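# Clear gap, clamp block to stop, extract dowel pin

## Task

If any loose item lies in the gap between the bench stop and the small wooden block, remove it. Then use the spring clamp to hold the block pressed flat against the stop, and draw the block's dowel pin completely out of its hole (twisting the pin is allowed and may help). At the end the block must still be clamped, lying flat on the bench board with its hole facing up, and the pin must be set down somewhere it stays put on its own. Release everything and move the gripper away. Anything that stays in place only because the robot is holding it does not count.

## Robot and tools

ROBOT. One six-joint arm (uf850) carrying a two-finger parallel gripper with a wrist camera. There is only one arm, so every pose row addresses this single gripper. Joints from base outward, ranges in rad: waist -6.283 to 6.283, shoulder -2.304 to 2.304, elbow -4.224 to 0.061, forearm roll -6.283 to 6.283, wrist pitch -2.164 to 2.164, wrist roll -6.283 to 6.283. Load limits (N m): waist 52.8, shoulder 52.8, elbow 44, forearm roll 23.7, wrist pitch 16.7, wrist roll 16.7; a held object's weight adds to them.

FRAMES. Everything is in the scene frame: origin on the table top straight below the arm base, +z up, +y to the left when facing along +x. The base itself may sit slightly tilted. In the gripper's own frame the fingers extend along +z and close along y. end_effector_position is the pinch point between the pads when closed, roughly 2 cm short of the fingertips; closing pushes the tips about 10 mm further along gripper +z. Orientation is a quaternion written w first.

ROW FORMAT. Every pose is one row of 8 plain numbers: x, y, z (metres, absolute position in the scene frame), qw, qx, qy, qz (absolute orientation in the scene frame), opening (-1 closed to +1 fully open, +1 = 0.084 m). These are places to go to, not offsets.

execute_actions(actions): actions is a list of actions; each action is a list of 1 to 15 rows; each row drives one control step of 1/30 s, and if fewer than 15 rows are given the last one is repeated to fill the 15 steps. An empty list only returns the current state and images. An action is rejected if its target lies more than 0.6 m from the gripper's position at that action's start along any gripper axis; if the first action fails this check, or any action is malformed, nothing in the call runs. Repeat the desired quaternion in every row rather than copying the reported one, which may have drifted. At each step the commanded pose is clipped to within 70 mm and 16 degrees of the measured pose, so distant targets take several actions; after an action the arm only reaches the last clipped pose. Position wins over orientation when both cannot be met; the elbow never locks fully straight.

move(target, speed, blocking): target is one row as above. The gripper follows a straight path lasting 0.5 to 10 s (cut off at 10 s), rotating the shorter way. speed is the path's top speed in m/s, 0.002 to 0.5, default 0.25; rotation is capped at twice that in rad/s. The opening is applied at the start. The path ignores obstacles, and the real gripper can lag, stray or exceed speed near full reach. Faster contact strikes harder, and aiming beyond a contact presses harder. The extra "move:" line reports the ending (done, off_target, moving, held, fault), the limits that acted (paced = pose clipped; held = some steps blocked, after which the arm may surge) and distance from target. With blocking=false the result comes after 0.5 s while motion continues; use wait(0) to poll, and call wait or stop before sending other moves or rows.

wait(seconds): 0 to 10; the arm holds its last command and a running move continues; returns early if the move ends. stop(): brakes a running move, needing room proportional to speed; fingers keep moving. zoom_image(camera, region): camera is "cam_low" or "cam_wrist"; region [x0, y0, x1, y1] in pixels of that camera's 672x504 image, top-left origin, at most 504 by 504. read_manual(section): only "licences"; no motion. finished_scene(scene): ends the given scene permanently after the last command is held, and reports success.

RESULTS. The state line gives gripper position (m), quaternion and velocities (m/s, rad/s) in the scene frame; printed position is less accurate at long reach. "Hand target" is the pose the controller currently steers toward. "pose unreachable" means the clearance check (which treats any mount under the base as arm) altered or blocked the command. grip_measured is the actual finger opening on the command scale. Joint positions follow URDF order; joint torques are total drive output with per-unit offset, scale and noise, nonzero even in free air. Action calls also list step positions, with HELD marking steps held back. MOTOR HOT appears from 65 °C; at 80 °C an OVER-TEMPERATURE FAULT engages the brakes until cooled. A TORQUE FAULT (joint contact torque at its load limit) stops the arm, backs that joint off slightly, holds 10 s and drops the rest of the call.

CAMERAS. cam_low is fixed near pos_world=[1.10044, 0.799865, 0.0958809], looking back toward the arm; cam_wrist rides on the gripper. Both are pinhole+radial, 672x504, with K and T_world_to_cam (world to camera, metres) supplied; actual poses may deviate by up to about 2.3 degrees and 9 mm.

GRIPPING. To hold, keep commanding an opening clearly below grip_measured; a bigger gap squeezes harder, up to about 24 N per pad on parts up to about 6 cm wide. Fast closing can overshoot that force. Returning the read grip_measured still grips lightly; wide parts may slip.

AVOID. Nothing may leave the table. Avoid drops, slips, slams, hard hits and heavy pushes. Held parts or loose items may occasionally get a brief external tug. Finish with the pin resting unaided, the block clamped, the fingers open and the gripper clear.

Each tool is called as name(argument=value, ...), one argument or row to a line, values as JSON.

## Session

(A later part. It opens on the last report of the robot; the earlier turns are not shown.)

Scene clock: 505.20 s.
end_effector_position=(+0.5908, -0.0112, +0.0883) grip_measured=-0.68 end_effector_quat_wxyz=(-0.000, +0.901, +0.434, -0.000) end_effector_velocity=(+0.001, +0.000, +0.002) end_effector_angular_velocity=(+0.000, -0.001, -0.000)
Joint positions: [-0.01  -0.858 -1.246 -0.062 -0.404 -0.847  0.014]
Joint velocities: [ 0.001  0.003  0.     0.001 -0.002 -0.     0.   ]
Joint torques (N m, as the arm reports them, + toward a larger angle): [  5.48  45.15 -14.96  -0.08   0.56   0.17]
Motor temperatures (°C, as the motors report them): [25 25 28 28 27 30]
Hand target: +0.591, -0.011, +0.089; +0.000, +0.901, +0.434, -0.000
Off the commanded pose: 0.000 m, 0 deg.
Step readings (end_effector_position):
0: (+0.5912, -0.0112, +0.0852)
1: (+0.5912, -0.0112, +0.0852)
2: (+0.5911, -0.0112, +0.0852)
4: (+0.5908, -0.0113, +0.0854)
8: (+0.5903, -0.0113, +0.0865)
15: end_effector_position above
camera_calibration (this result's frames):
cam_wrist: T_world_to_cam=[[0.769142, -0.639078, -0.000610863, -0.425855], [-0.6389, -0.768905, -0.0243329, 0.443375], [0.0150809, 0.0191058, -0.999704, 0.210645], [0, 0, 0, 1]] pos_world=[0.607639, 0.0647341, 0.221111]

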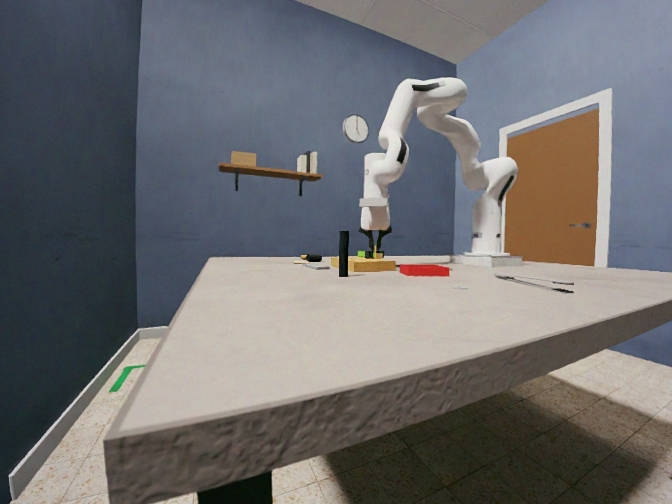

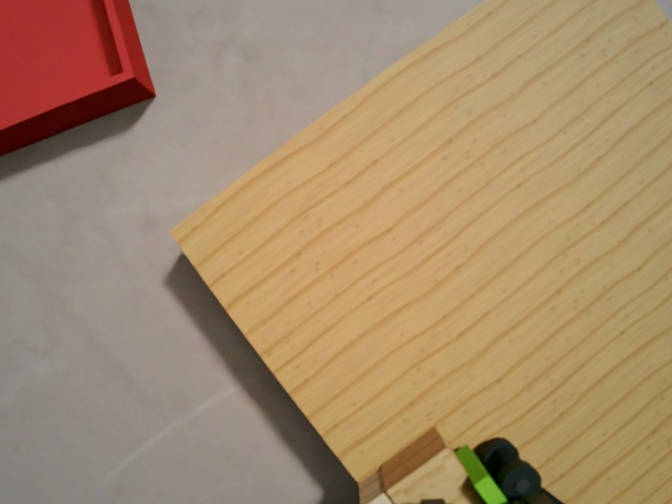

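execute_actions(
  actions=[
    [[0.5909,-0.0112,0.0885,0,0.90108,0.43366,0,-0.69],[0.5909,-0.0112,0.0885,0,0.90108,0.43366,0,-0.72],[0.5909,-0.0112,0.0885,0,0.90108,0.43366,0,-0.74],[0.5909,-0.0112,0.0885,0,0.90108,0.43366,0,-0.76],[0.5909,-0.0112,0.0885,0,0.90108,0.43366,0,-0.78],[0.5909,-0.0112,0.0885,0,0.90108,0.43366,0,-0.8],[0.5909,-0.0112,0.0885,0,0.90108,0.43366,0,-0.83],[0.5909,-0.0112,0.0885,0,0.90108,0.43366,0,-0.87],[0.5909,-0.0112,0.0885,0,0.90108,0.43366,0,-0.92],[0.5909,-0.0112,0.0885,0,0.90108,0.43366,0,-1]],
  ],
)

move(
  target=[0.5909,-0.0112,0.0905,0,0.48938,0.87207,0,-1],
  speed=0.5,
)

Scene clock: 517.00 s.
end_effector_position=(+0.5908, -0.0112, +0.0885) grip_measured=-0.79 end_effector_quat_wxyz=(-0.000, +0.901, +0.434, -0.000) end_effector_velocity=(-0.000, -0.000, -0.000) end_effector_angular_velocity=(+0.000, +0.000, -0.002)
Joint positions: [-0.01  -0.857 -1.246 -0.062 -0.404 -0.847  0.009]
Joint velocities: [-0.    -0.     0.     0.    -0.     0.002  0.   ]
Joint torques (N m, as the arm reports them, + toward a larger angle): [  4.51  45.09 -16.08   0.43   0.56   0.4 ]
Motor temperatures (°C, as the motors report them): [25 25 28 28 27 30]
Hand target: +0.591, -0.011, +0.089; -0.000, +0.901, +0.434, +0.000
Off the commanded pose: 0.000 m, 0 deg.
Step readings (end_effector_position):
0: (+0.5909, -0.0112, +0.0885)
1: (+0.5909, -0.0112, +0.0885)
2: (+0.5909, -0.0112, +0.0885)
4: (+0.5909, -0.0112, +0.0885)
8: (+0.5908, -0.0112, +0.0885)
15: end_effector_position above
camera_calibration (this result's frames):
cam_wrist: T_world_to_cam=[[0.769163, -0.639053, -0.000539437, -0.425898], [-0.638872, -0.768925, -0.0244139, 0.443455], [0.015187, 0.0191229, -0.999702, 0.210801], [0, 0, 0, 1]] pos_world=[0.607695, 0.0647818, 0.221335]

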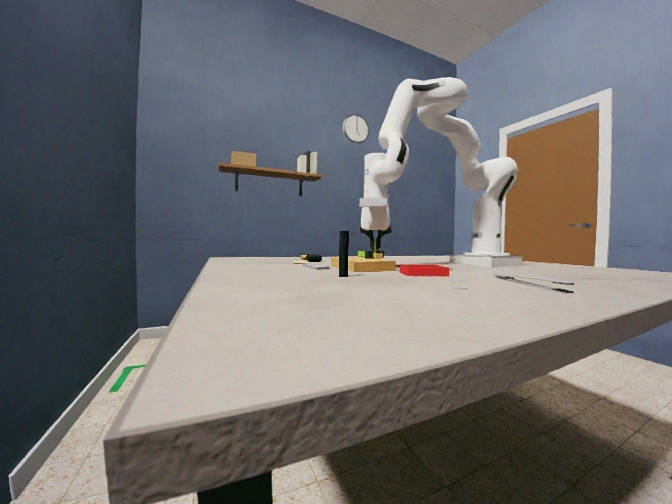

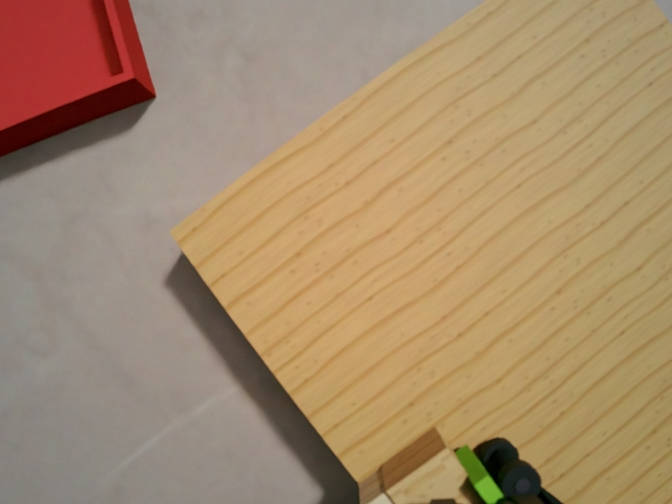

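Scene clock: 518.93 s.
end_effector_position=(+0.5909, -0.0112, +0.0905) grip_measured=-0.79 end_effector_quat_wxyz=(+0.001, +0.490, +0.872, -0.000) end_effector_velocity=(-0.000, +0.000, +0.000) end_effector_angular_velocity=(+0.011, +0.004, +0.010)
Joint positions: [-0.01  -0.853 -1.245 -0.065 -0.407 -2.065  0.009]
Joint velocities: [-0.004 -0.001 -0.003  0.03  -0.005 -0.041 -0.   ]
Joint torques (N m, as the arm reports them, + toward a larger angle): [  5.48  47.37 -15.47   0.65   0.25   0.15]
Motor temperatures (°C, as the motors report them): [25 25 28 28 27 30]
Hand target: +0.591, -0.011, +0.091; +0.000, +0.489, +0.872, -0.000
Off the commanded pose: 0.000 m, 0 deg.
move: done
camera_calibration (this result's frames):
cam_wrist: T_world_to_cam=[[0.863994, 0.503502, -0.00070848, -0.469189], [0.503353, -0.86377, -0.023175, -0.232592], [-0.0122806, 0.0196665, -0.999731, 0.22907], [0, 0, 0, 1]] pos_world=[0.525265, 0.0308262, 0.223285]

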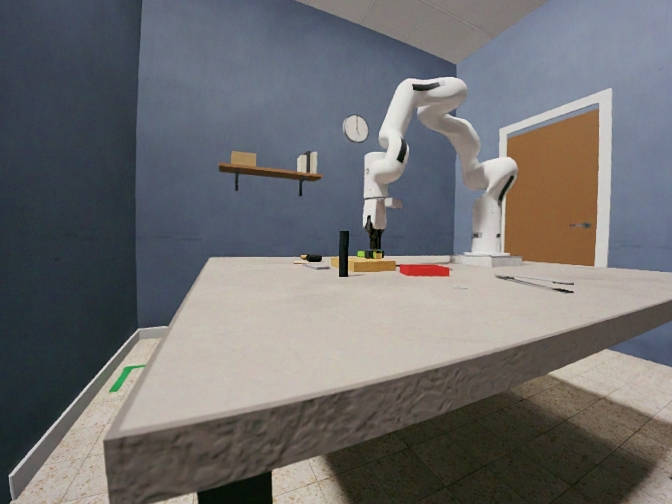

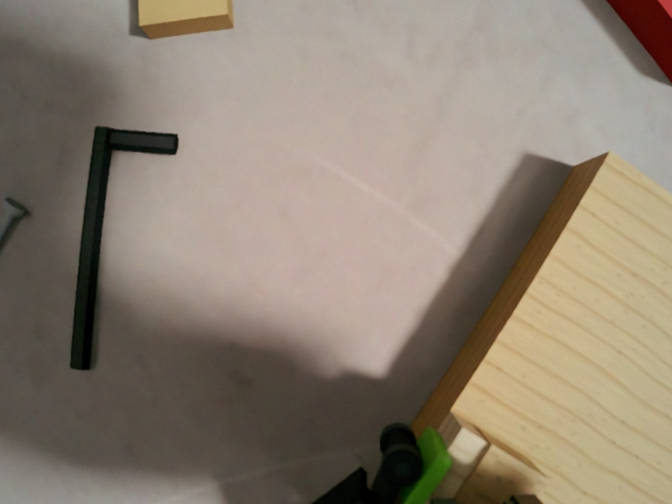

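move(
  target=[0.5909,-0.0112,0.0935,0,0.90108,0.43366,0,-1],
  speed=0.5,
)

zoom_image(
  camera="cam_low",
  region=[345, 230, 405, 275],
)

Scene clock: 526.57 s.
end_effector_position=(+0.5910, -0.0112, +0.0935) grip_measured=-0.79 end_effector_quat_wxyz=(-0.000, +0.901, +0.434, +0.000) end_effector_velocity=(-0.000, +0.000, -0.000) end_effector_angular_velocity=(-0.011, +0.002, -0.008)
Joint positions: [-0.011 -0.848 -1.244 -0.058 -0.411 -0.852  0.009]
Joint velocities: [ 0.005 -0.001 -0.001 -0.028 -0.003  0.038 -0.   ]
Joint torques (N m, as the arm reports them, + toward a larger angle): [  4.75  47.22 -16.48   0.31   0.44   0.29]
Motor temperatures (°C, as the motors report them): [25 25 28 28 27 30]
Hand target: +0.591, -0.011, +0.094; -0.000, +0.901, +0.434, +0.000
Off the commanded pose: 0.000 m, 0 deg.
move: done
camera_calibration (this result's frames):
cam_wrist: T_world_to_cam=[[0.769669, -0.638442, -0.000967413, -0.426241], [-0.638251, -0.769399, -0.025712, 0.443388], [0.0156713, 0.0204072, -0.999669, 0.215576], [0, 0, 0, 1]] pos_world=[0.607678, 0.0646126, 0.226493]

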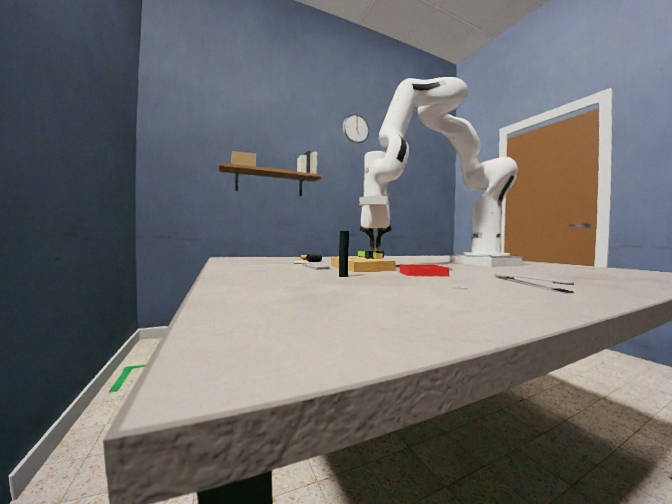

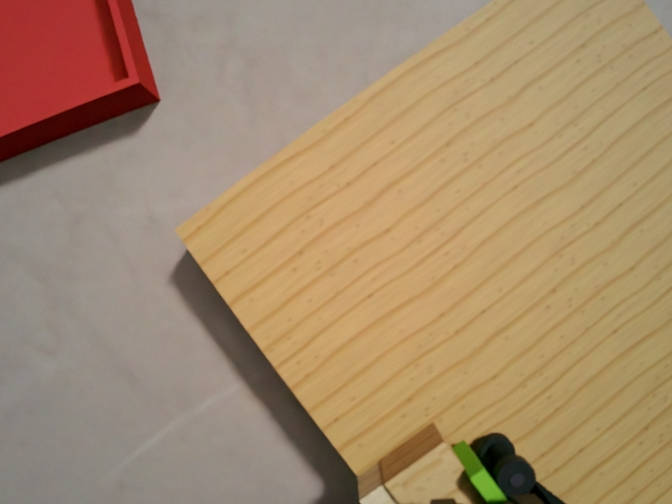

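Region (345, 230, 405, 275) of cam_low's 672x504 image, scaled by 8.400, with more detail than that image has; it fills the top 378 rows of this view, and the rest is white.

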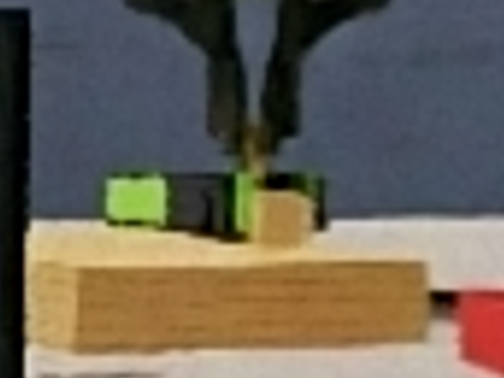

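move(
  target=[0.5909,-0.0112,0.097,0,0.48938,0.87207,0,-1],
  speed=0.5,
)

move(
  target=[0.5909,-0.0112,0.1015,0,0.90108,0.43366,0,-1],
  speed=0.5,
)

zoom_image(
  camera="cam_low",
  region=[345, 230, 405, 275],
)

Scene clock: 535.70 s.
end_effector_position=(+0.5910, -0.0112, +0.0970) grip_measured=-0.79 end_effector_quat_wxyz=(+0.001, +0.490, +0.872, -0.000) end_effector_velocity=(-0.001, +0.000, +0.000) end_effector_angular_velocity=(+0.011, +0.005, +0.008)
Joint positions: [-0.009 -0.841 -1.243 -0.063 -0.416 -2.066  0.009]
Joint velocities: [-0.004 -0.001 -0.002  0.027 -0.005 -0.037  0.   ]
Joint torques (N m, as the arm reports them, + toward a larger angle): [  5.75  46.72 -16.35   1.22   0.32   0.34]
Motor temperatures (°C, as the motors report them): [25 25 28 28 27 30]
Hand target: +0.591, -0.011, +0.097; +0.000, +0.489, +0.872, -0.000
Off the commanded pose: 0.000 m, 0 deg.
move: done
camera_calibration (this result's frames):
cam_wrist: T_world_to_cam=[[0.863992, 0.503505, -0.000580357, -0.469227], [0.503358, -0.863767, -0.0231802, -0.232467], [-0.0121726, 0.0197354, -0.999731, 0.235527], [0, 0, 0, 1]] pos_world=[0.52529, 0.0308126, 0.229803]

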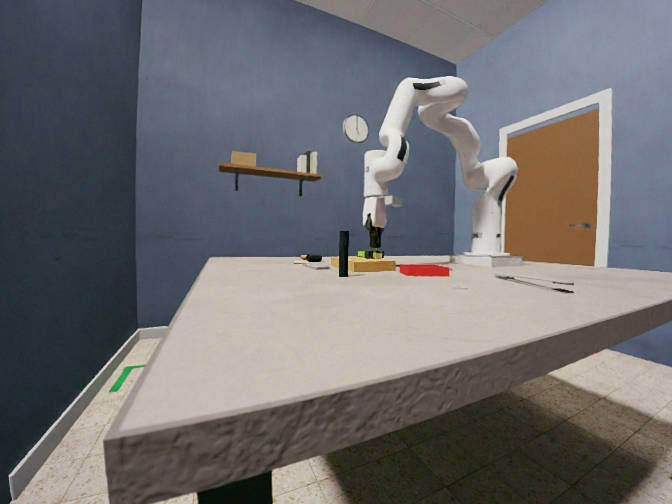

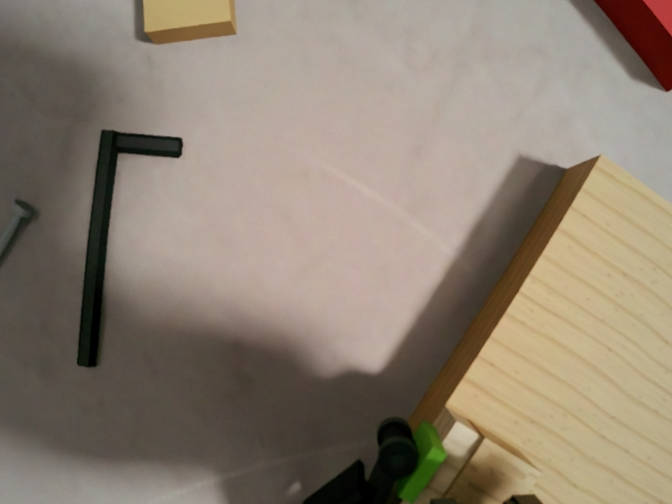

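Scene clock: 537.63 s.
end_effector_position=(+0.5909, -0.0112, +0.1015) grip_measured=-0.79 end_effector_quat_wxyz=(-0.000, +0.901, +0.434, +0.000) end_effector_velocity=(-0.000, +0.000, -0.000) end_effector_angular_velocity=(-0.010, +0.003, -0.008)
Joint positions: [-0.01  -0.833 -1.241 -0.056 -0.423 -0.854  0.009]
Joint velocities: [ 0.005 -0.001 -0.001 -0.025 -0.003  0.035  0.   ]
Joint torques (N m, as the arm reports them, + toward a larger angle): [  6.29  46.14 -15.79  -0.42   0.29   0.12]
Motor temperatures (°C, as the motors report them): [25 25 28 28 27 30]
Hand target: +0.591, -0.011, +0.102; -0.000, +0.901, +0.434, +0.000
Off the commanded pose: 0.000 m, 0 deg.
move: done
camera_calibration (this result's frames):
cam_wrist: T_world_to_cam=[[0.76966, -0.638454, -0.000906108, -0.426219], [-0.638262, -0.769392, -0.0256363, 0.443593], [0.0156704, 0.0203096, -0.999671, 0.223555], [0, 0, 0, 1]] pos_world=[0.607668, 0.0646355, 0.234468]

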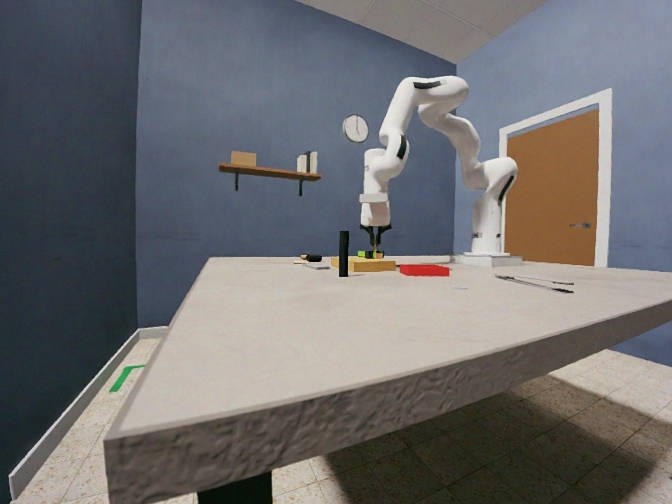

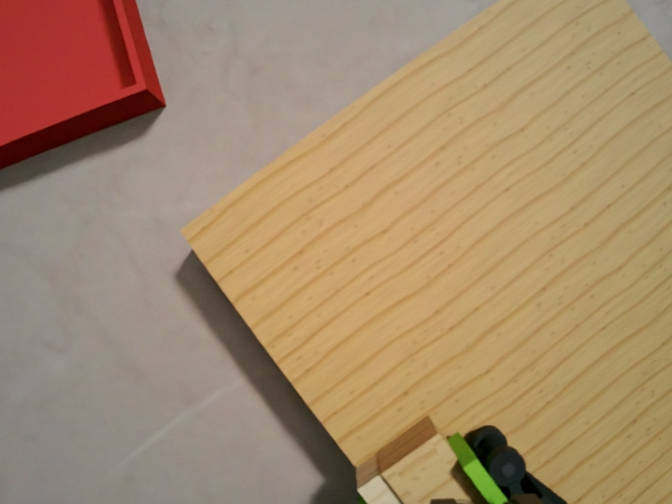

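Region (345, 230, 405, 275) of cam_low's 672x504 image, scaled by 8.400, with more detail than that image has; it fills the top 378 rows of this view, and the rest is white.

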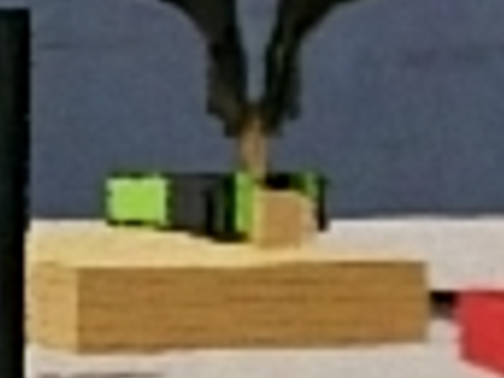

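13 mm out. One more half-stroke, then lift.

move(
  target=[0.5909,-0.0112,0.1065,0,0.72897,0.68455,0,-1],
  speed=0.5,
)

move(
  target=[0.5909,-0.0112,0.128,0,0.72897,0.68455,0,-1],
  speed=0.1,
)

zoom_image(
  camera="cam_low",
  region=[345, 222, 405, 275],
)

Scene clock: 545.13 s.
end_effector_position=(+0.5909, -0.0112, +0.1065) grip_measured=-0.79 end_effector_quat_wxyz=(+0.000, +0.729, +0.684, -0.000) end_effector_velocity=(-0.000, +0.000, +0.000) end_effector_angular_velocity=(+0.010, +0.003, +0.010)
Joint positions: [-0.009 -0.824 -1.239 -0.061 -0.431 -1.458  0.009]
Joint velocities: [-0.004 -0.001 -0.002  0.024 -0.003 -0.035  0.   ]
Joint torques (N m, as the arm reports them, + toward a larger angle): [  5.98  46.12 -16.04  -0.13   0.65   0.41]
Motor temperatures (°C, as the motors report them): [25 25 28 28 27 30]
Hand target: +0.591, -0.011, +0.107; +0.000, +0.729, +0.685, -0.000
Off the commanded pose: 0.000 m, 0 deg.
move: done
camera_calibration (this result's frames):
cam_wrist: T_world_to_cam=[[0.996526, -0.0832797, -0.0000823303, -0.554092], [-0.0832587, -0.996252, -0.0234696, 0.112961], [0.00187252, 0.0233949, -0.999725, 0.236722], [0, 0, 0, 1]] pos_world=[0.561128, 0.0608552, 0.239263]

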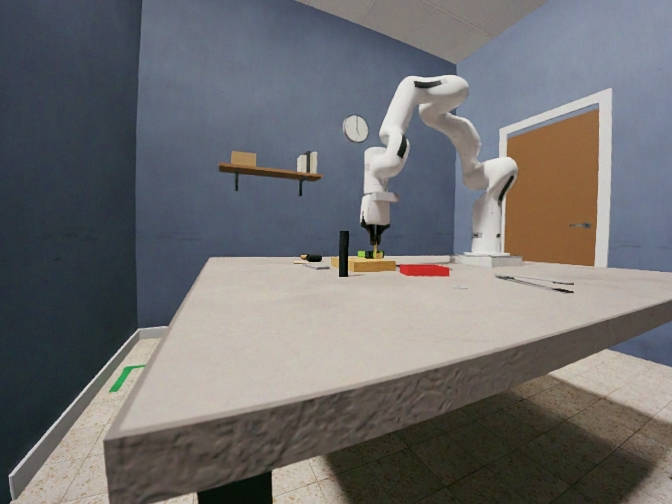

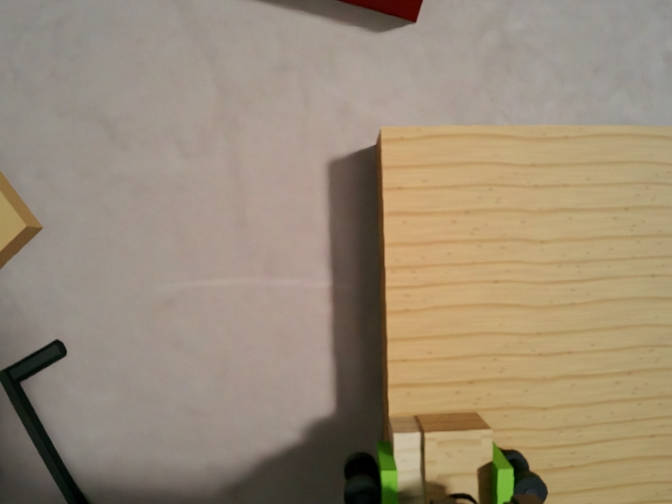

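Scene clock: 545.97 s.
end_effector_position=(+0.5907, -0.0112, +0.1278) grip_measured=-0.79 end_effector_quat_wxyz=(-0.000, +0.729, +0.685, -0.000) end_effector_velocity=(-0.000, +0.000, +0.002) end_effector_angular_velocity=(+0.000, +0.000, -0.001)
Joint positions: [-0.009 -0.785 -1.234 -0.054 -0.464 -1.465  0.009]
Joint velocities: [ 0.     0.003  0.001  0.    -0.003  0.    -0.   ]
Joint torques (N m, as the arm reports them, + toward a larger angle): [  6.18  45.54 -16.51   0.61   0.44   0.27]
Motor temperatures (°C, as the motors report them): [25 25 28 28 27 30]
Hand target: +0.591, -0.011, +0.128; +0.000, +0.729, +0.685, -0.000
Off the commanded pose: 0.000 m, 0 deg.
move: done
camera_calibration (this result's frames):
cam_wrist: T_world_to_cam=[[0.996605, -0.0823301, -0.00055135, -0.553928], [-0.0823189, -0.996306, -0.024472, 0.113015], [0.00146547, 0.0244343, -0.9997, 0.258252], [0, 0, 0, 1]] pos_world=[0.560972, 0.060682, 0.260635]

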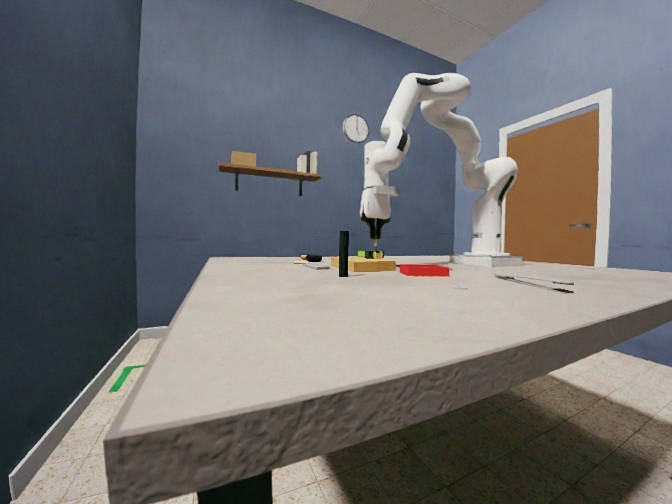

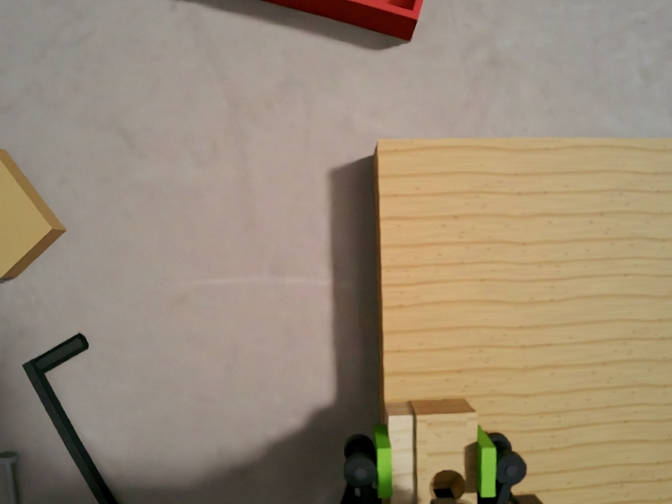

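Region (345, 222, 405, 275) of cam_low's 672x504 image, scaled by 8.400, with more detail than that image has; it fills the top 445 rows of this view, and the rest is white.

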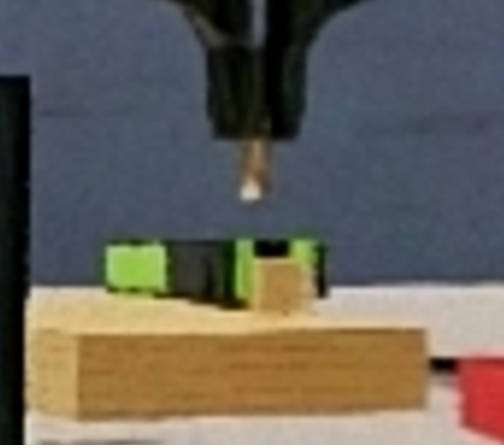

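move(
  target=[0.53,-0.215,0.11,0,0.72897,0.68455,0,-1],
  speed=0.35,
)

move(
  target=[0.53,-0.215,0.056,0,0.72897,0.68455,0,-1],
  speed=0.15,
)

Scene clock: 555.53 s.
end_effector_position=(+0.5299, -0.2155, +0.1099) grip_measured=-0.79 end_effector_quat_wxyz=(+0.000, +0.729, +0.685, -0.001) end_effector_velocity=(-0.000, -0.002, -0.000) end_effector_angular_velocity=(+0.002, -0.000, -0.001)
Joint positions: [-0.373 -0.768 -1.164 -0.076 -0.401 -1.809  0.009]
Joint velocities: [-0.005 -0.001 -0.002  0.005 -0.001 -0.008  0.   ]
Joint torques (N m, as the arm reports them, + toward a larger angle): [  5.1   42.63 -14.95   0.24   0.43   0.34]
Motor temperatures (°C, as the motors report them): [25 25 28 28 27 30]
Hand target: +0.530, -0.216, +0.110; +0.000, +0.729, +0.685, -0.001
Off the commanded pose: 0.001 m, 0 deg.
move: done
camera_calibration (this result's frames):
cam_wrist: T_world_to_cam=[[0.99662, -0.0821449, -0.000798309, -0.510017], [-0.0821416, -0.996359, -0.022845, -0.0962486], [0.00108119, 0.0228333, -0.999739, 0.245298], [0, 0, 0, 1]] pos_world=[0.500122, -0.143394, 0.242628]

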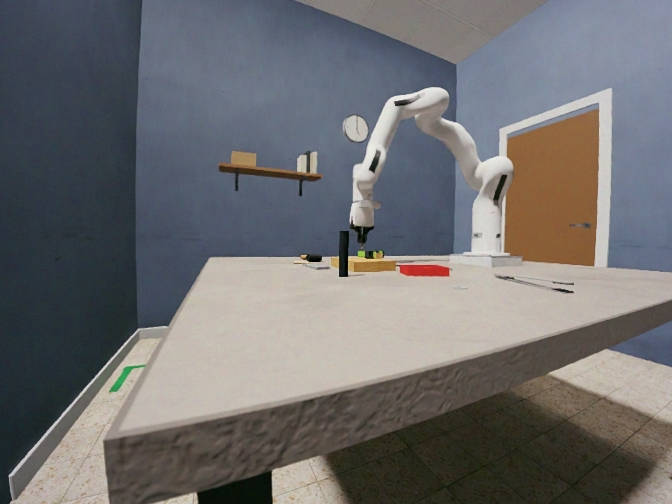

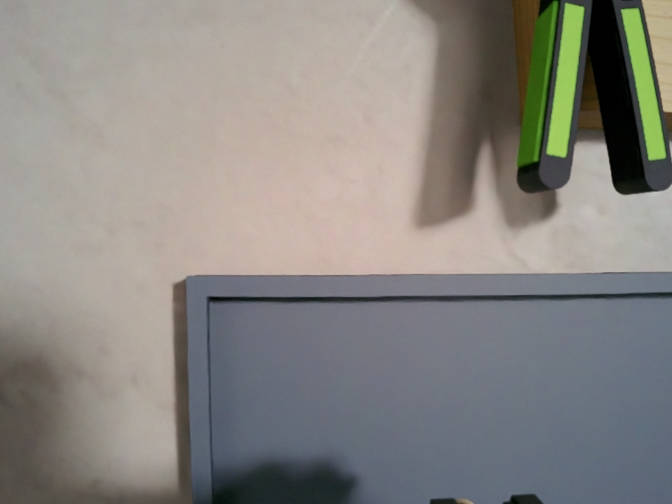

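Scene clock: 556.47 s.
end_effector_position=(+0.5303, -0.2151, +0.0562) grip_measured=-0.79 end_effector_quat_wxyz=(+0.000, +0.729, +0.685, +0.000) end_effector_velocity=(-0.000, +0.000, -0.002) end_effector_angular_velocity=(+0.000, +0.001, +0.001)
Joint positions: [-0.376 -0.874 -1.188 -0.089 -0.32  -1.797  0.009]
Joint velocities: [-0.    -0.005 -0.002 -0.001  0.002 -0.001 -0.   ]
Joint torques (N m, as the arm reports them, + toward a larger angle): [  6.27  46.41 -14.78   0.48   0.36   0.22]
Motor temperatures (°C, as the motors report them): [25 25 28 28 27 30]
Hand target: +0.530, -0.215, +0.056; -0.000, +0.729, +0.685, +0.000
Off the commanded pose: 0.000 m, 0 deg.
move: done
camera_calibration (this result's frames):
cam_wrist: T_world_to_cam=[[0.996609, -0.0822883, -0.000159142, -0.510561], [-0.0822675, -0.996309, -0.0244856, -0.0969017], [0.00185632, 0.0244157, -0.9997, 0.191566], [0, 0, 0, 1]] pos_world=[0.500502, -0.143235, 0.189055]

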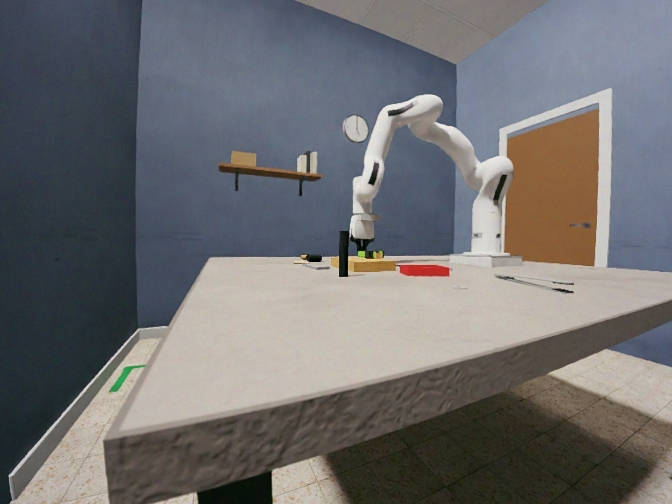

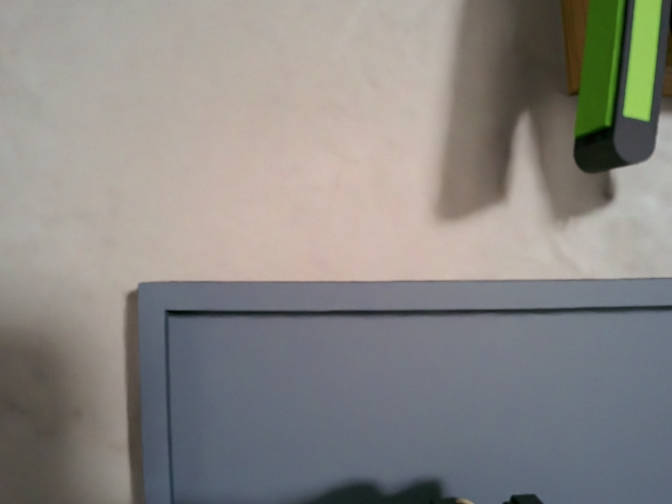

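execute_actions(
  actions=[
    [[0.5302,-0.2151,0.0556,0,0.72897,0.68455,0,-0.85],[0.5302,-0.2151,0.0552,0,0.72897,0.68455,0,-0.85],[0.5302,-0.2151,0.0548,0,0.72897,0.68455,0,-0.85],[0.5302,-0.2151,0.0544,0,0.72897,0.68455,0,-0.85],[0.5302,-0.2151,0.054,0,0.72897,0.68455,0,-0.85],[0.5302,-0.2151,0.0536,0,0.72897,0.68455,0,-0.85],[0.5302,-0.2151,0.0532,0,0.72897,0.68455,0,-0.85],[0.5302,-0.2151,0.0528,0,0.72897,0.68455,0,-0.85],[0.5302,-0.2151,0.0525,0,0.72897,0.68455,0,-0.85]],
  ],
)

Scene clock: 567.93 s.
end_effector_position=(+0.5302, -0.2151, +0.0527) grip_measured=-0.79 end_effector_quat_wxyz=(-0.000, +0.729, +0.685, -0.000) end_effector_velocity=(+0.000, -0.000, -0.002) end_effector_angular_velocity=(-0.000, -0.001, -0.002)
Joint positions: [-0.376 -0.881 -1.19  -0.09  -0.316 -1.795  0.009]
Joint velocities: [-0.    -0.004 -0.002 -0.     0.003  0.002 -0.   ]
Joint torques (N m, as the arm reports them, + toward a larger angle): [  6.05  46.32 -14.23   0.78   0.41   0.13]
Motor temperatures (°C, as the motors report them): [25 25 28 28 27 30]
Hand target: +0.530, -0.215, +0.052; -0.000, +0.729, +0.685, +0.000
Off the commanded pose: 0.000 m, 0 deg.
Step readings (end_effector_position):
0: (+0.5302, -0.2151, +0.0559)
1: (+0.5302, -0.2151, +0.0559)
2: (+0.5303, -0.2151, +0.0559)
4: (+0.5303, -0.2151, +0.0556)
8: (+0.5302, -0.2151, +0.0543)
15: end_effector_position above
camera_calibration (this result's frames):
cam_wrist: T_world_to_cam=[[0.996607, -0.0823097, -0.000467393, -0.510416], [-0.0822964, -0.996306, -0.0245334, -0.096958], [0.00155367, 0.0244886, -0.999699, 0.188212], [0, 0, 0, 1]] pos_world=[0.500412, -0.143221, 0.185538]

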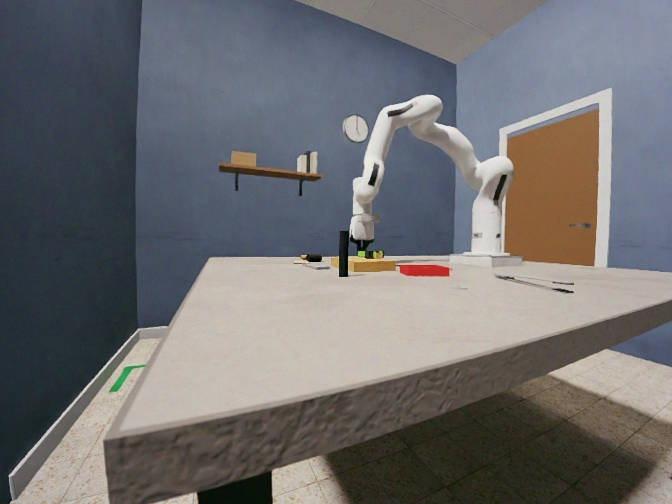

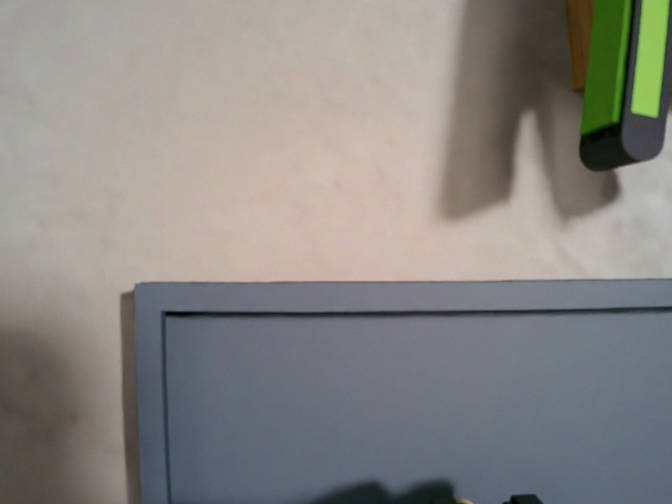

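execute_actions(
  actions=[
    [[0.5302,-0.2151,0.0523,0,0.72897,0.68455,0,-0.85],[0.5302,-0.2151,0.0521,0,0.72897,0.68455,0,-0.85],[0.5302,-0.2151,0.0519,0,0.72897,0.68455,0,-0.85],[0.5302,-0.2151,0.0517,0,0.72897,0.68455,0,-0.85]],
  ],
)

Scene clock: 573.37 s.
end_effector_position=(+0.5303, -0.2152, +0.0519) grip_measured=-0.79 end_effector_quat_wxyz=(+0.000, +0.729, +0.685, +0.000) end_effector_velocity=(-0.000, -0.000, -0.000) end_effector_angular_velocity=(+0.000, +0.001, -0.001)
Joint positions: [-0.376 -0.883 -1.191 -0.091 -0.314 -1.795  0.009]
Joint velocities: [-0.    -0.     0.    -0.     0.     0.001  0.   ]
Joint torques (N m, as the arm reports them, + toward a larger angle): [  5.19  43.32 -13.15   0.14   0.92   0.2 ]
Motor temperatures (°C, as the motors report them): [25 25 28 28 27 30]
Hand target: +0.530, -0.215, +0.052; -0.000, +0.729, +0.685, -0.000
Off the commanded pose: 0.000 m, 0 deg.
Step readings (end_effector_position):
0: (+0.5302, -0.2151, +0.0525)
1: (+0.5302, -0.2151, +0.0525)
2: (+0.5302, -0.2151, +0.0525)
4: (+0.5302, -0.2151, +0.0523)
8: (+0.5302, -0.2151, +0.0520)
15: end_effector_position above
camera_calibration (this result's frames):
cam_wrist: T_world_to_cam=[[0.996605, -0.0823272, -0.000294148, -0.510553], [-0.0823097, -0.996307, -0.0244502, -0.0970264], [0.00171985, 0.0243914, -0.999701, 0.18732], [0, 0, 0, 1]] pos_world=[0.500512, -0.143269, 0.184741]

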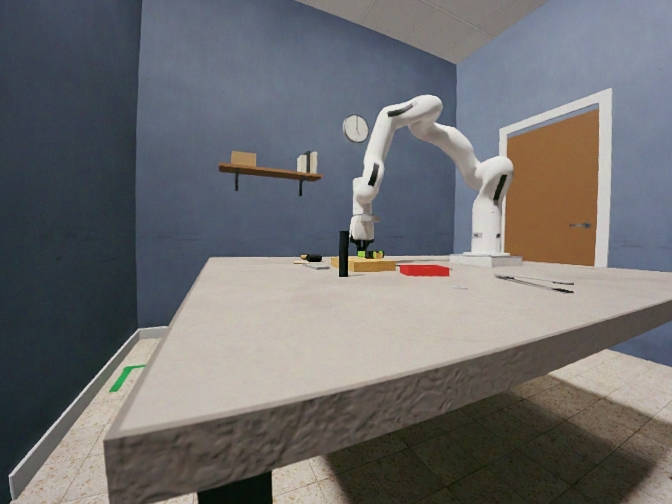

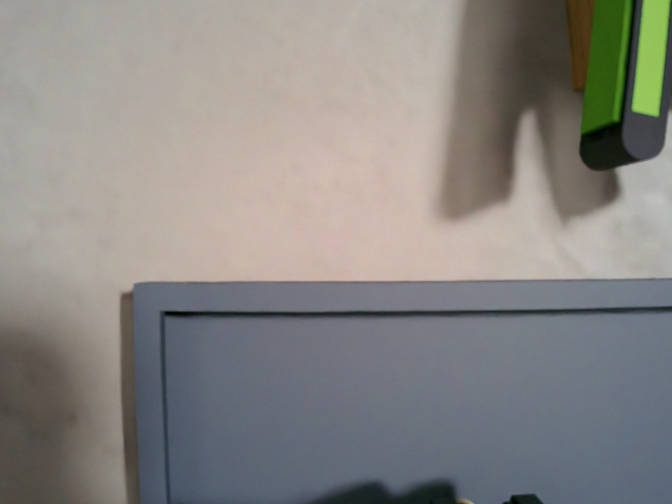

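Contact. Release and lift.

execute_actions(
  actions=[
    [[0.5302,-0.2151,0.052,0,0.72897,0.68455,0,-0.8],[0.5302,-0.2151,0.052,0,0.72897,0.68455,0,-0.78],[0.5302,-0.2151,0.052,0,0.72897,0.68455,0,-0.765],[0.5302,-0.2151,0.052,0,0.72897,0.68455,0,-0.75],[0.5302,-0.2151,0.052,0,0.72897,0.68455,0,-0.73],[0.5302,-0.2151,0.052,0,0.72897,0.68455,0,-0.7],[0.5302,-0.2151,0.052,0,0.72897,0.68455,0,-0.66],[0.5302,-0.2151,0.052,0,0.72897,0.68455,0,-0.61],[0.5302,-0.2151,0.052,0,0.72897,0.68455,0,-0.55],[0.5302,-0.2151,0.052,0,0.72897,0.68455,0,-0.49],[0.5302,-0.2151,0.052,0,0.72897,0.68455,0,-0.43],[0.5302,-0.2151,0.052,0,0.72897,0.68455,0,-0.4]],
  ],
)

move(
  target=[0.5302,-0.2151,0.09,0,0.72897,0.68455,0,-0.4],
  speed=0.2,
)

move(
  target=[0.5791,-0.1251,0.0897,0,0.72897,0.68455,0,0.3],
  speed=0.25,
)

Scene clock: 582.77 s.
end_effector_position=(+0.5300, -0.2150, +0.0518) grip_measured=-0.43 end_effector_quat_wxyz=(-0.000, +0.729, +0.685, -0.000) end_effector_velocity=(+0.001, -0.001, +0.002) end_effector_angular_velocity=(-0.001, -0.002, -0.000)
Joint positions: [-0.376 -0.883 -1.191 -0.09  -0.314 -1.795  0.025]
Joint velocities: [ 0.     0.002 -0.002 -0.001 -0.001  0.001  0.01 ]
Joint torques (N m, as the arm reports them, + toward a larger angle): [  5.7   44.53 -13.96   0.53   0.23   0.44]
Motor temperatures (°C, as the motors report them): [25 25 28 28 27 30]
Hand target: +0.530, -0.215, +0.052; +0.000, +0.729, +0.685, +0.000
Off the commanded pose: 0.000 m, 0 deg.
Step readings (end_effector_position):
0: (+0.5302, -0.2151, +0.0517)
1: (+0.5302, -0.2151, +0.0517)
2: (+0.5302, -0.2151, +0.0517)
4: (+0.5302, -0.2151, +0.0518)
8: (+0.5293, -0.2147, +0.0510)
15: end_effector_position above
camera_calibration (this result's frames):
cam_wrist: T_world_to_cam=[[0.996607, -0.0823074, -0.000715411, -0.510239], [-0.0823, -0.996304, -0.024614, -0.0969156], [0.00131315, 0.0245893, -0.999697, 0.187475], [0, 0, 0, 1]] pos_world=[0.500285, -0.143164, 0.184667]

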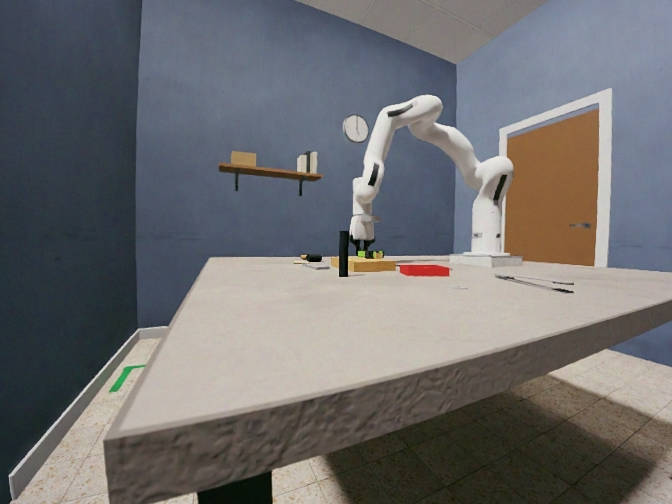

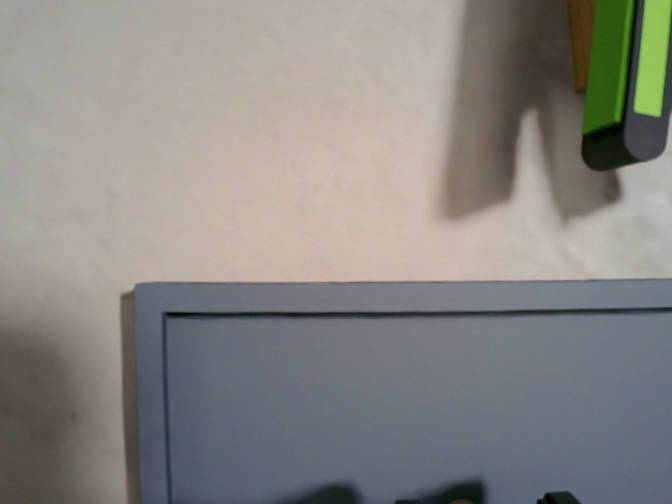

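Scene clock: 583.63 s.
end_effector_position=(+0.5299, -0.2150, +0.0897) grip_measured=-0.42 end_effector_quat_wxyz=(-0.000, +0.729, +0.685, -0.000) end_effector_velocity=(+0.000, -0.000, +0.002) end_effector_angular_velocity=(-0.000, -0.000, -0.000)
Joint positions: [-0.374 -0.807 -1.171 -0.077 -0.37  -1.807  0.026]
Joint velocities: [ 0.     0.005  0.001  0.    -0.003 -0.    -0.   ]
Joint torques (N m, as the arm reports them, + toward a larger angle): [  3.4   43.35 -14.43   0.31   0.51   0.23]
Motor temperatures (°C, as the motors report them): [25 25 28 28 27 30]
Hand target: +0.530, -0.215, +0.090; +0.000, +0.729, +0.685, -0.000
Off the commanded pose: 0.000 m, 0 deg.
move: done
camera_calibration (this result's frames):
cam_wrist: T_world_to_cam=[[0.996605, -0.0823255, -0.000647677, -0.510131], [-0.0823166, -0.996304, -0.0245555, -0.0959617], [0.00137626, 0.0245254, -0.999698, 0.225348], [0, 0, 0, 1]] pos_world=[0.500189, -0.143131, 0.222593]

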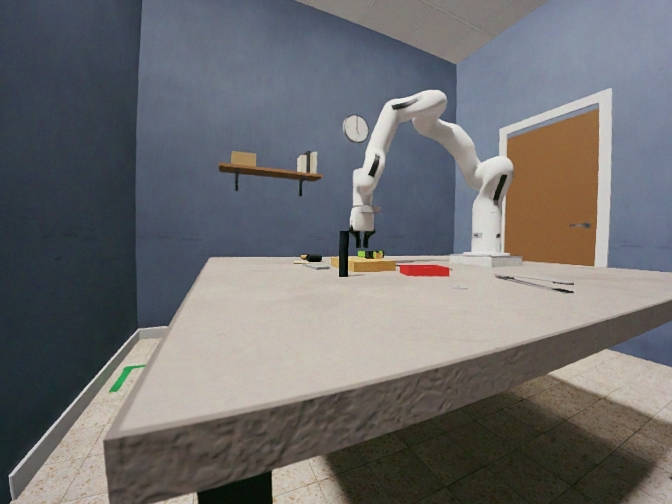

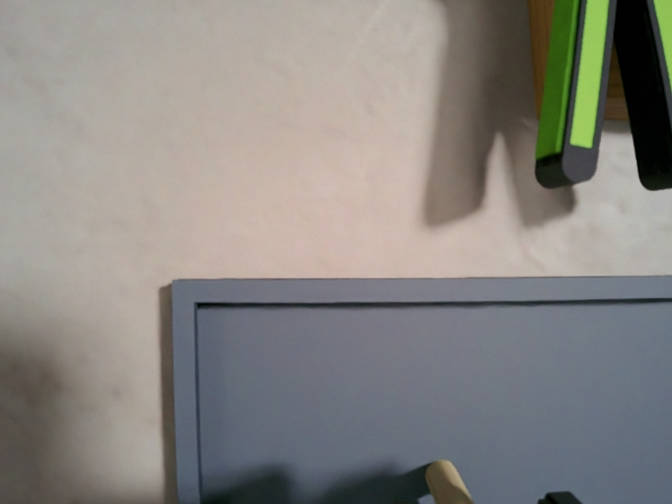

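Scene clock: 584.63 s.
end_effector_position=(+0.5791, -0.1250, +0.0898) grip_measured=+0.29 end_effector_quat_wxyz=(-0.000, +0.729, +0.684, +0.000) end_effector_velocity=(+0.002, +0.002, -0.000) end_effector_angular_velocity=(-0.001, +0.000, -0.001)
Joint positions: [-0.203 -0.849 -1.244 -0.065 -0.405 -1.647  0.056]
Joint velocities: [ 0.005 -0.002 -0.004 -0.003 -0.002  0.008 -0.   ]
Joint torques (N m, as the arm reports them, + toward a larger angle): [  4.18  46.1  -15.2    0.     0.43   0.43]
Motor temperatures (°C, as the motors report them): [25 25 28 28 27 30]
Hand target: +0.579, -0.125, +0.090; -0.000, +0.729, +0.685, +0.000
Off the commanded pose: 0.000 m, 0 deg.
move: done
camera_calibration (this result's frames):
cam_wrist: T_world_to_cam=[[0.996593, -0.0824753, -0.00017553, -0.551734], [-0.0824532, -0.996273, -0.0253265, -0.00213572], [0.00191394, 0.0252547, -0.999679, 0.222946], [0, 0, 0, 1]] pos_world=[0.549251, -0.0532626, 0.222724]

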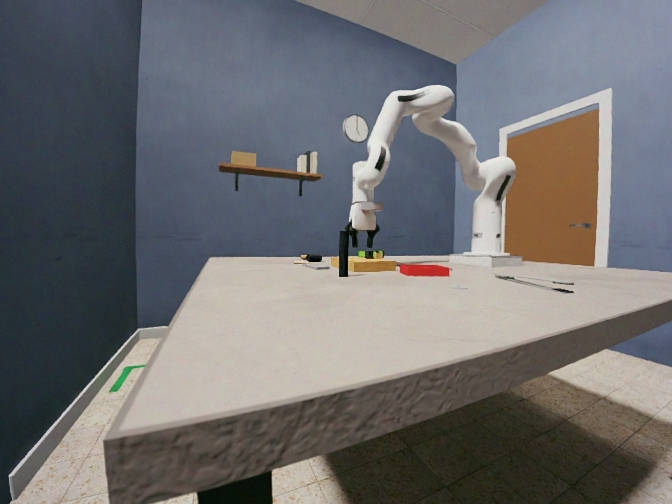

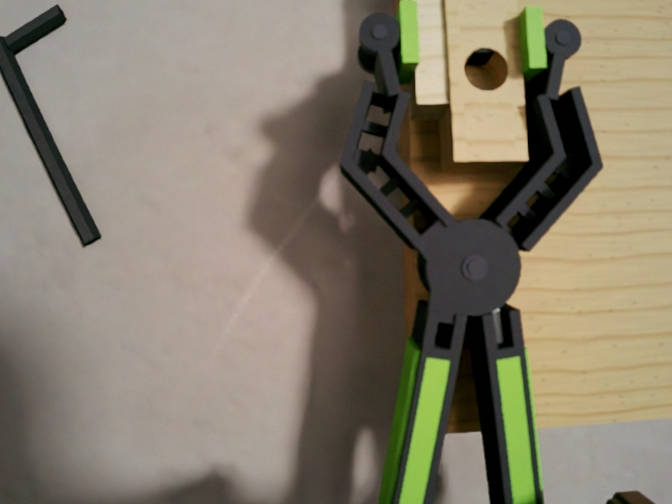

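zoom_image(
  camera="cam_wrist",
  region=[390, 0, 570, 180],
)

Region (390, 0, 570, 180) of cam_wrist's 672x504 image, scaled by 2.800, with more detail than that image has.

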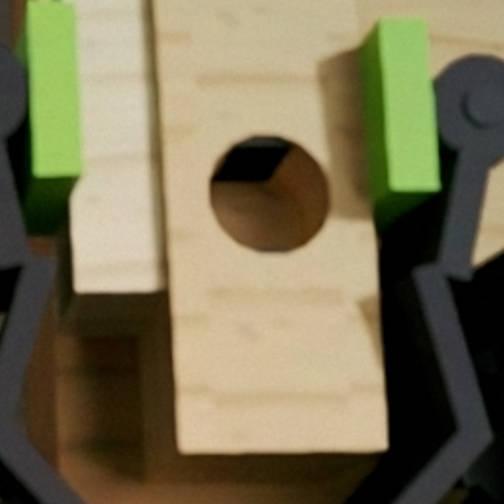

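zoom_image(
  camera="cam_wrist",
  region=[425, 70, 485, 180],
)

Region (425, 70, 485, 180) of cam_wrist's 672x504 image, scaled by 4.582, with more detail than that image has; it fills the left 275 columns of this view, and the rest is white.

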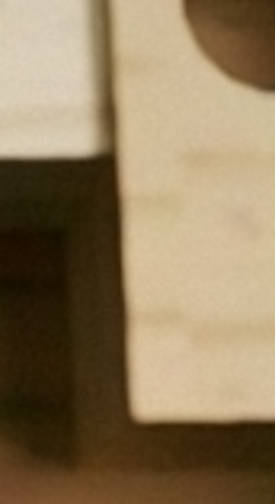

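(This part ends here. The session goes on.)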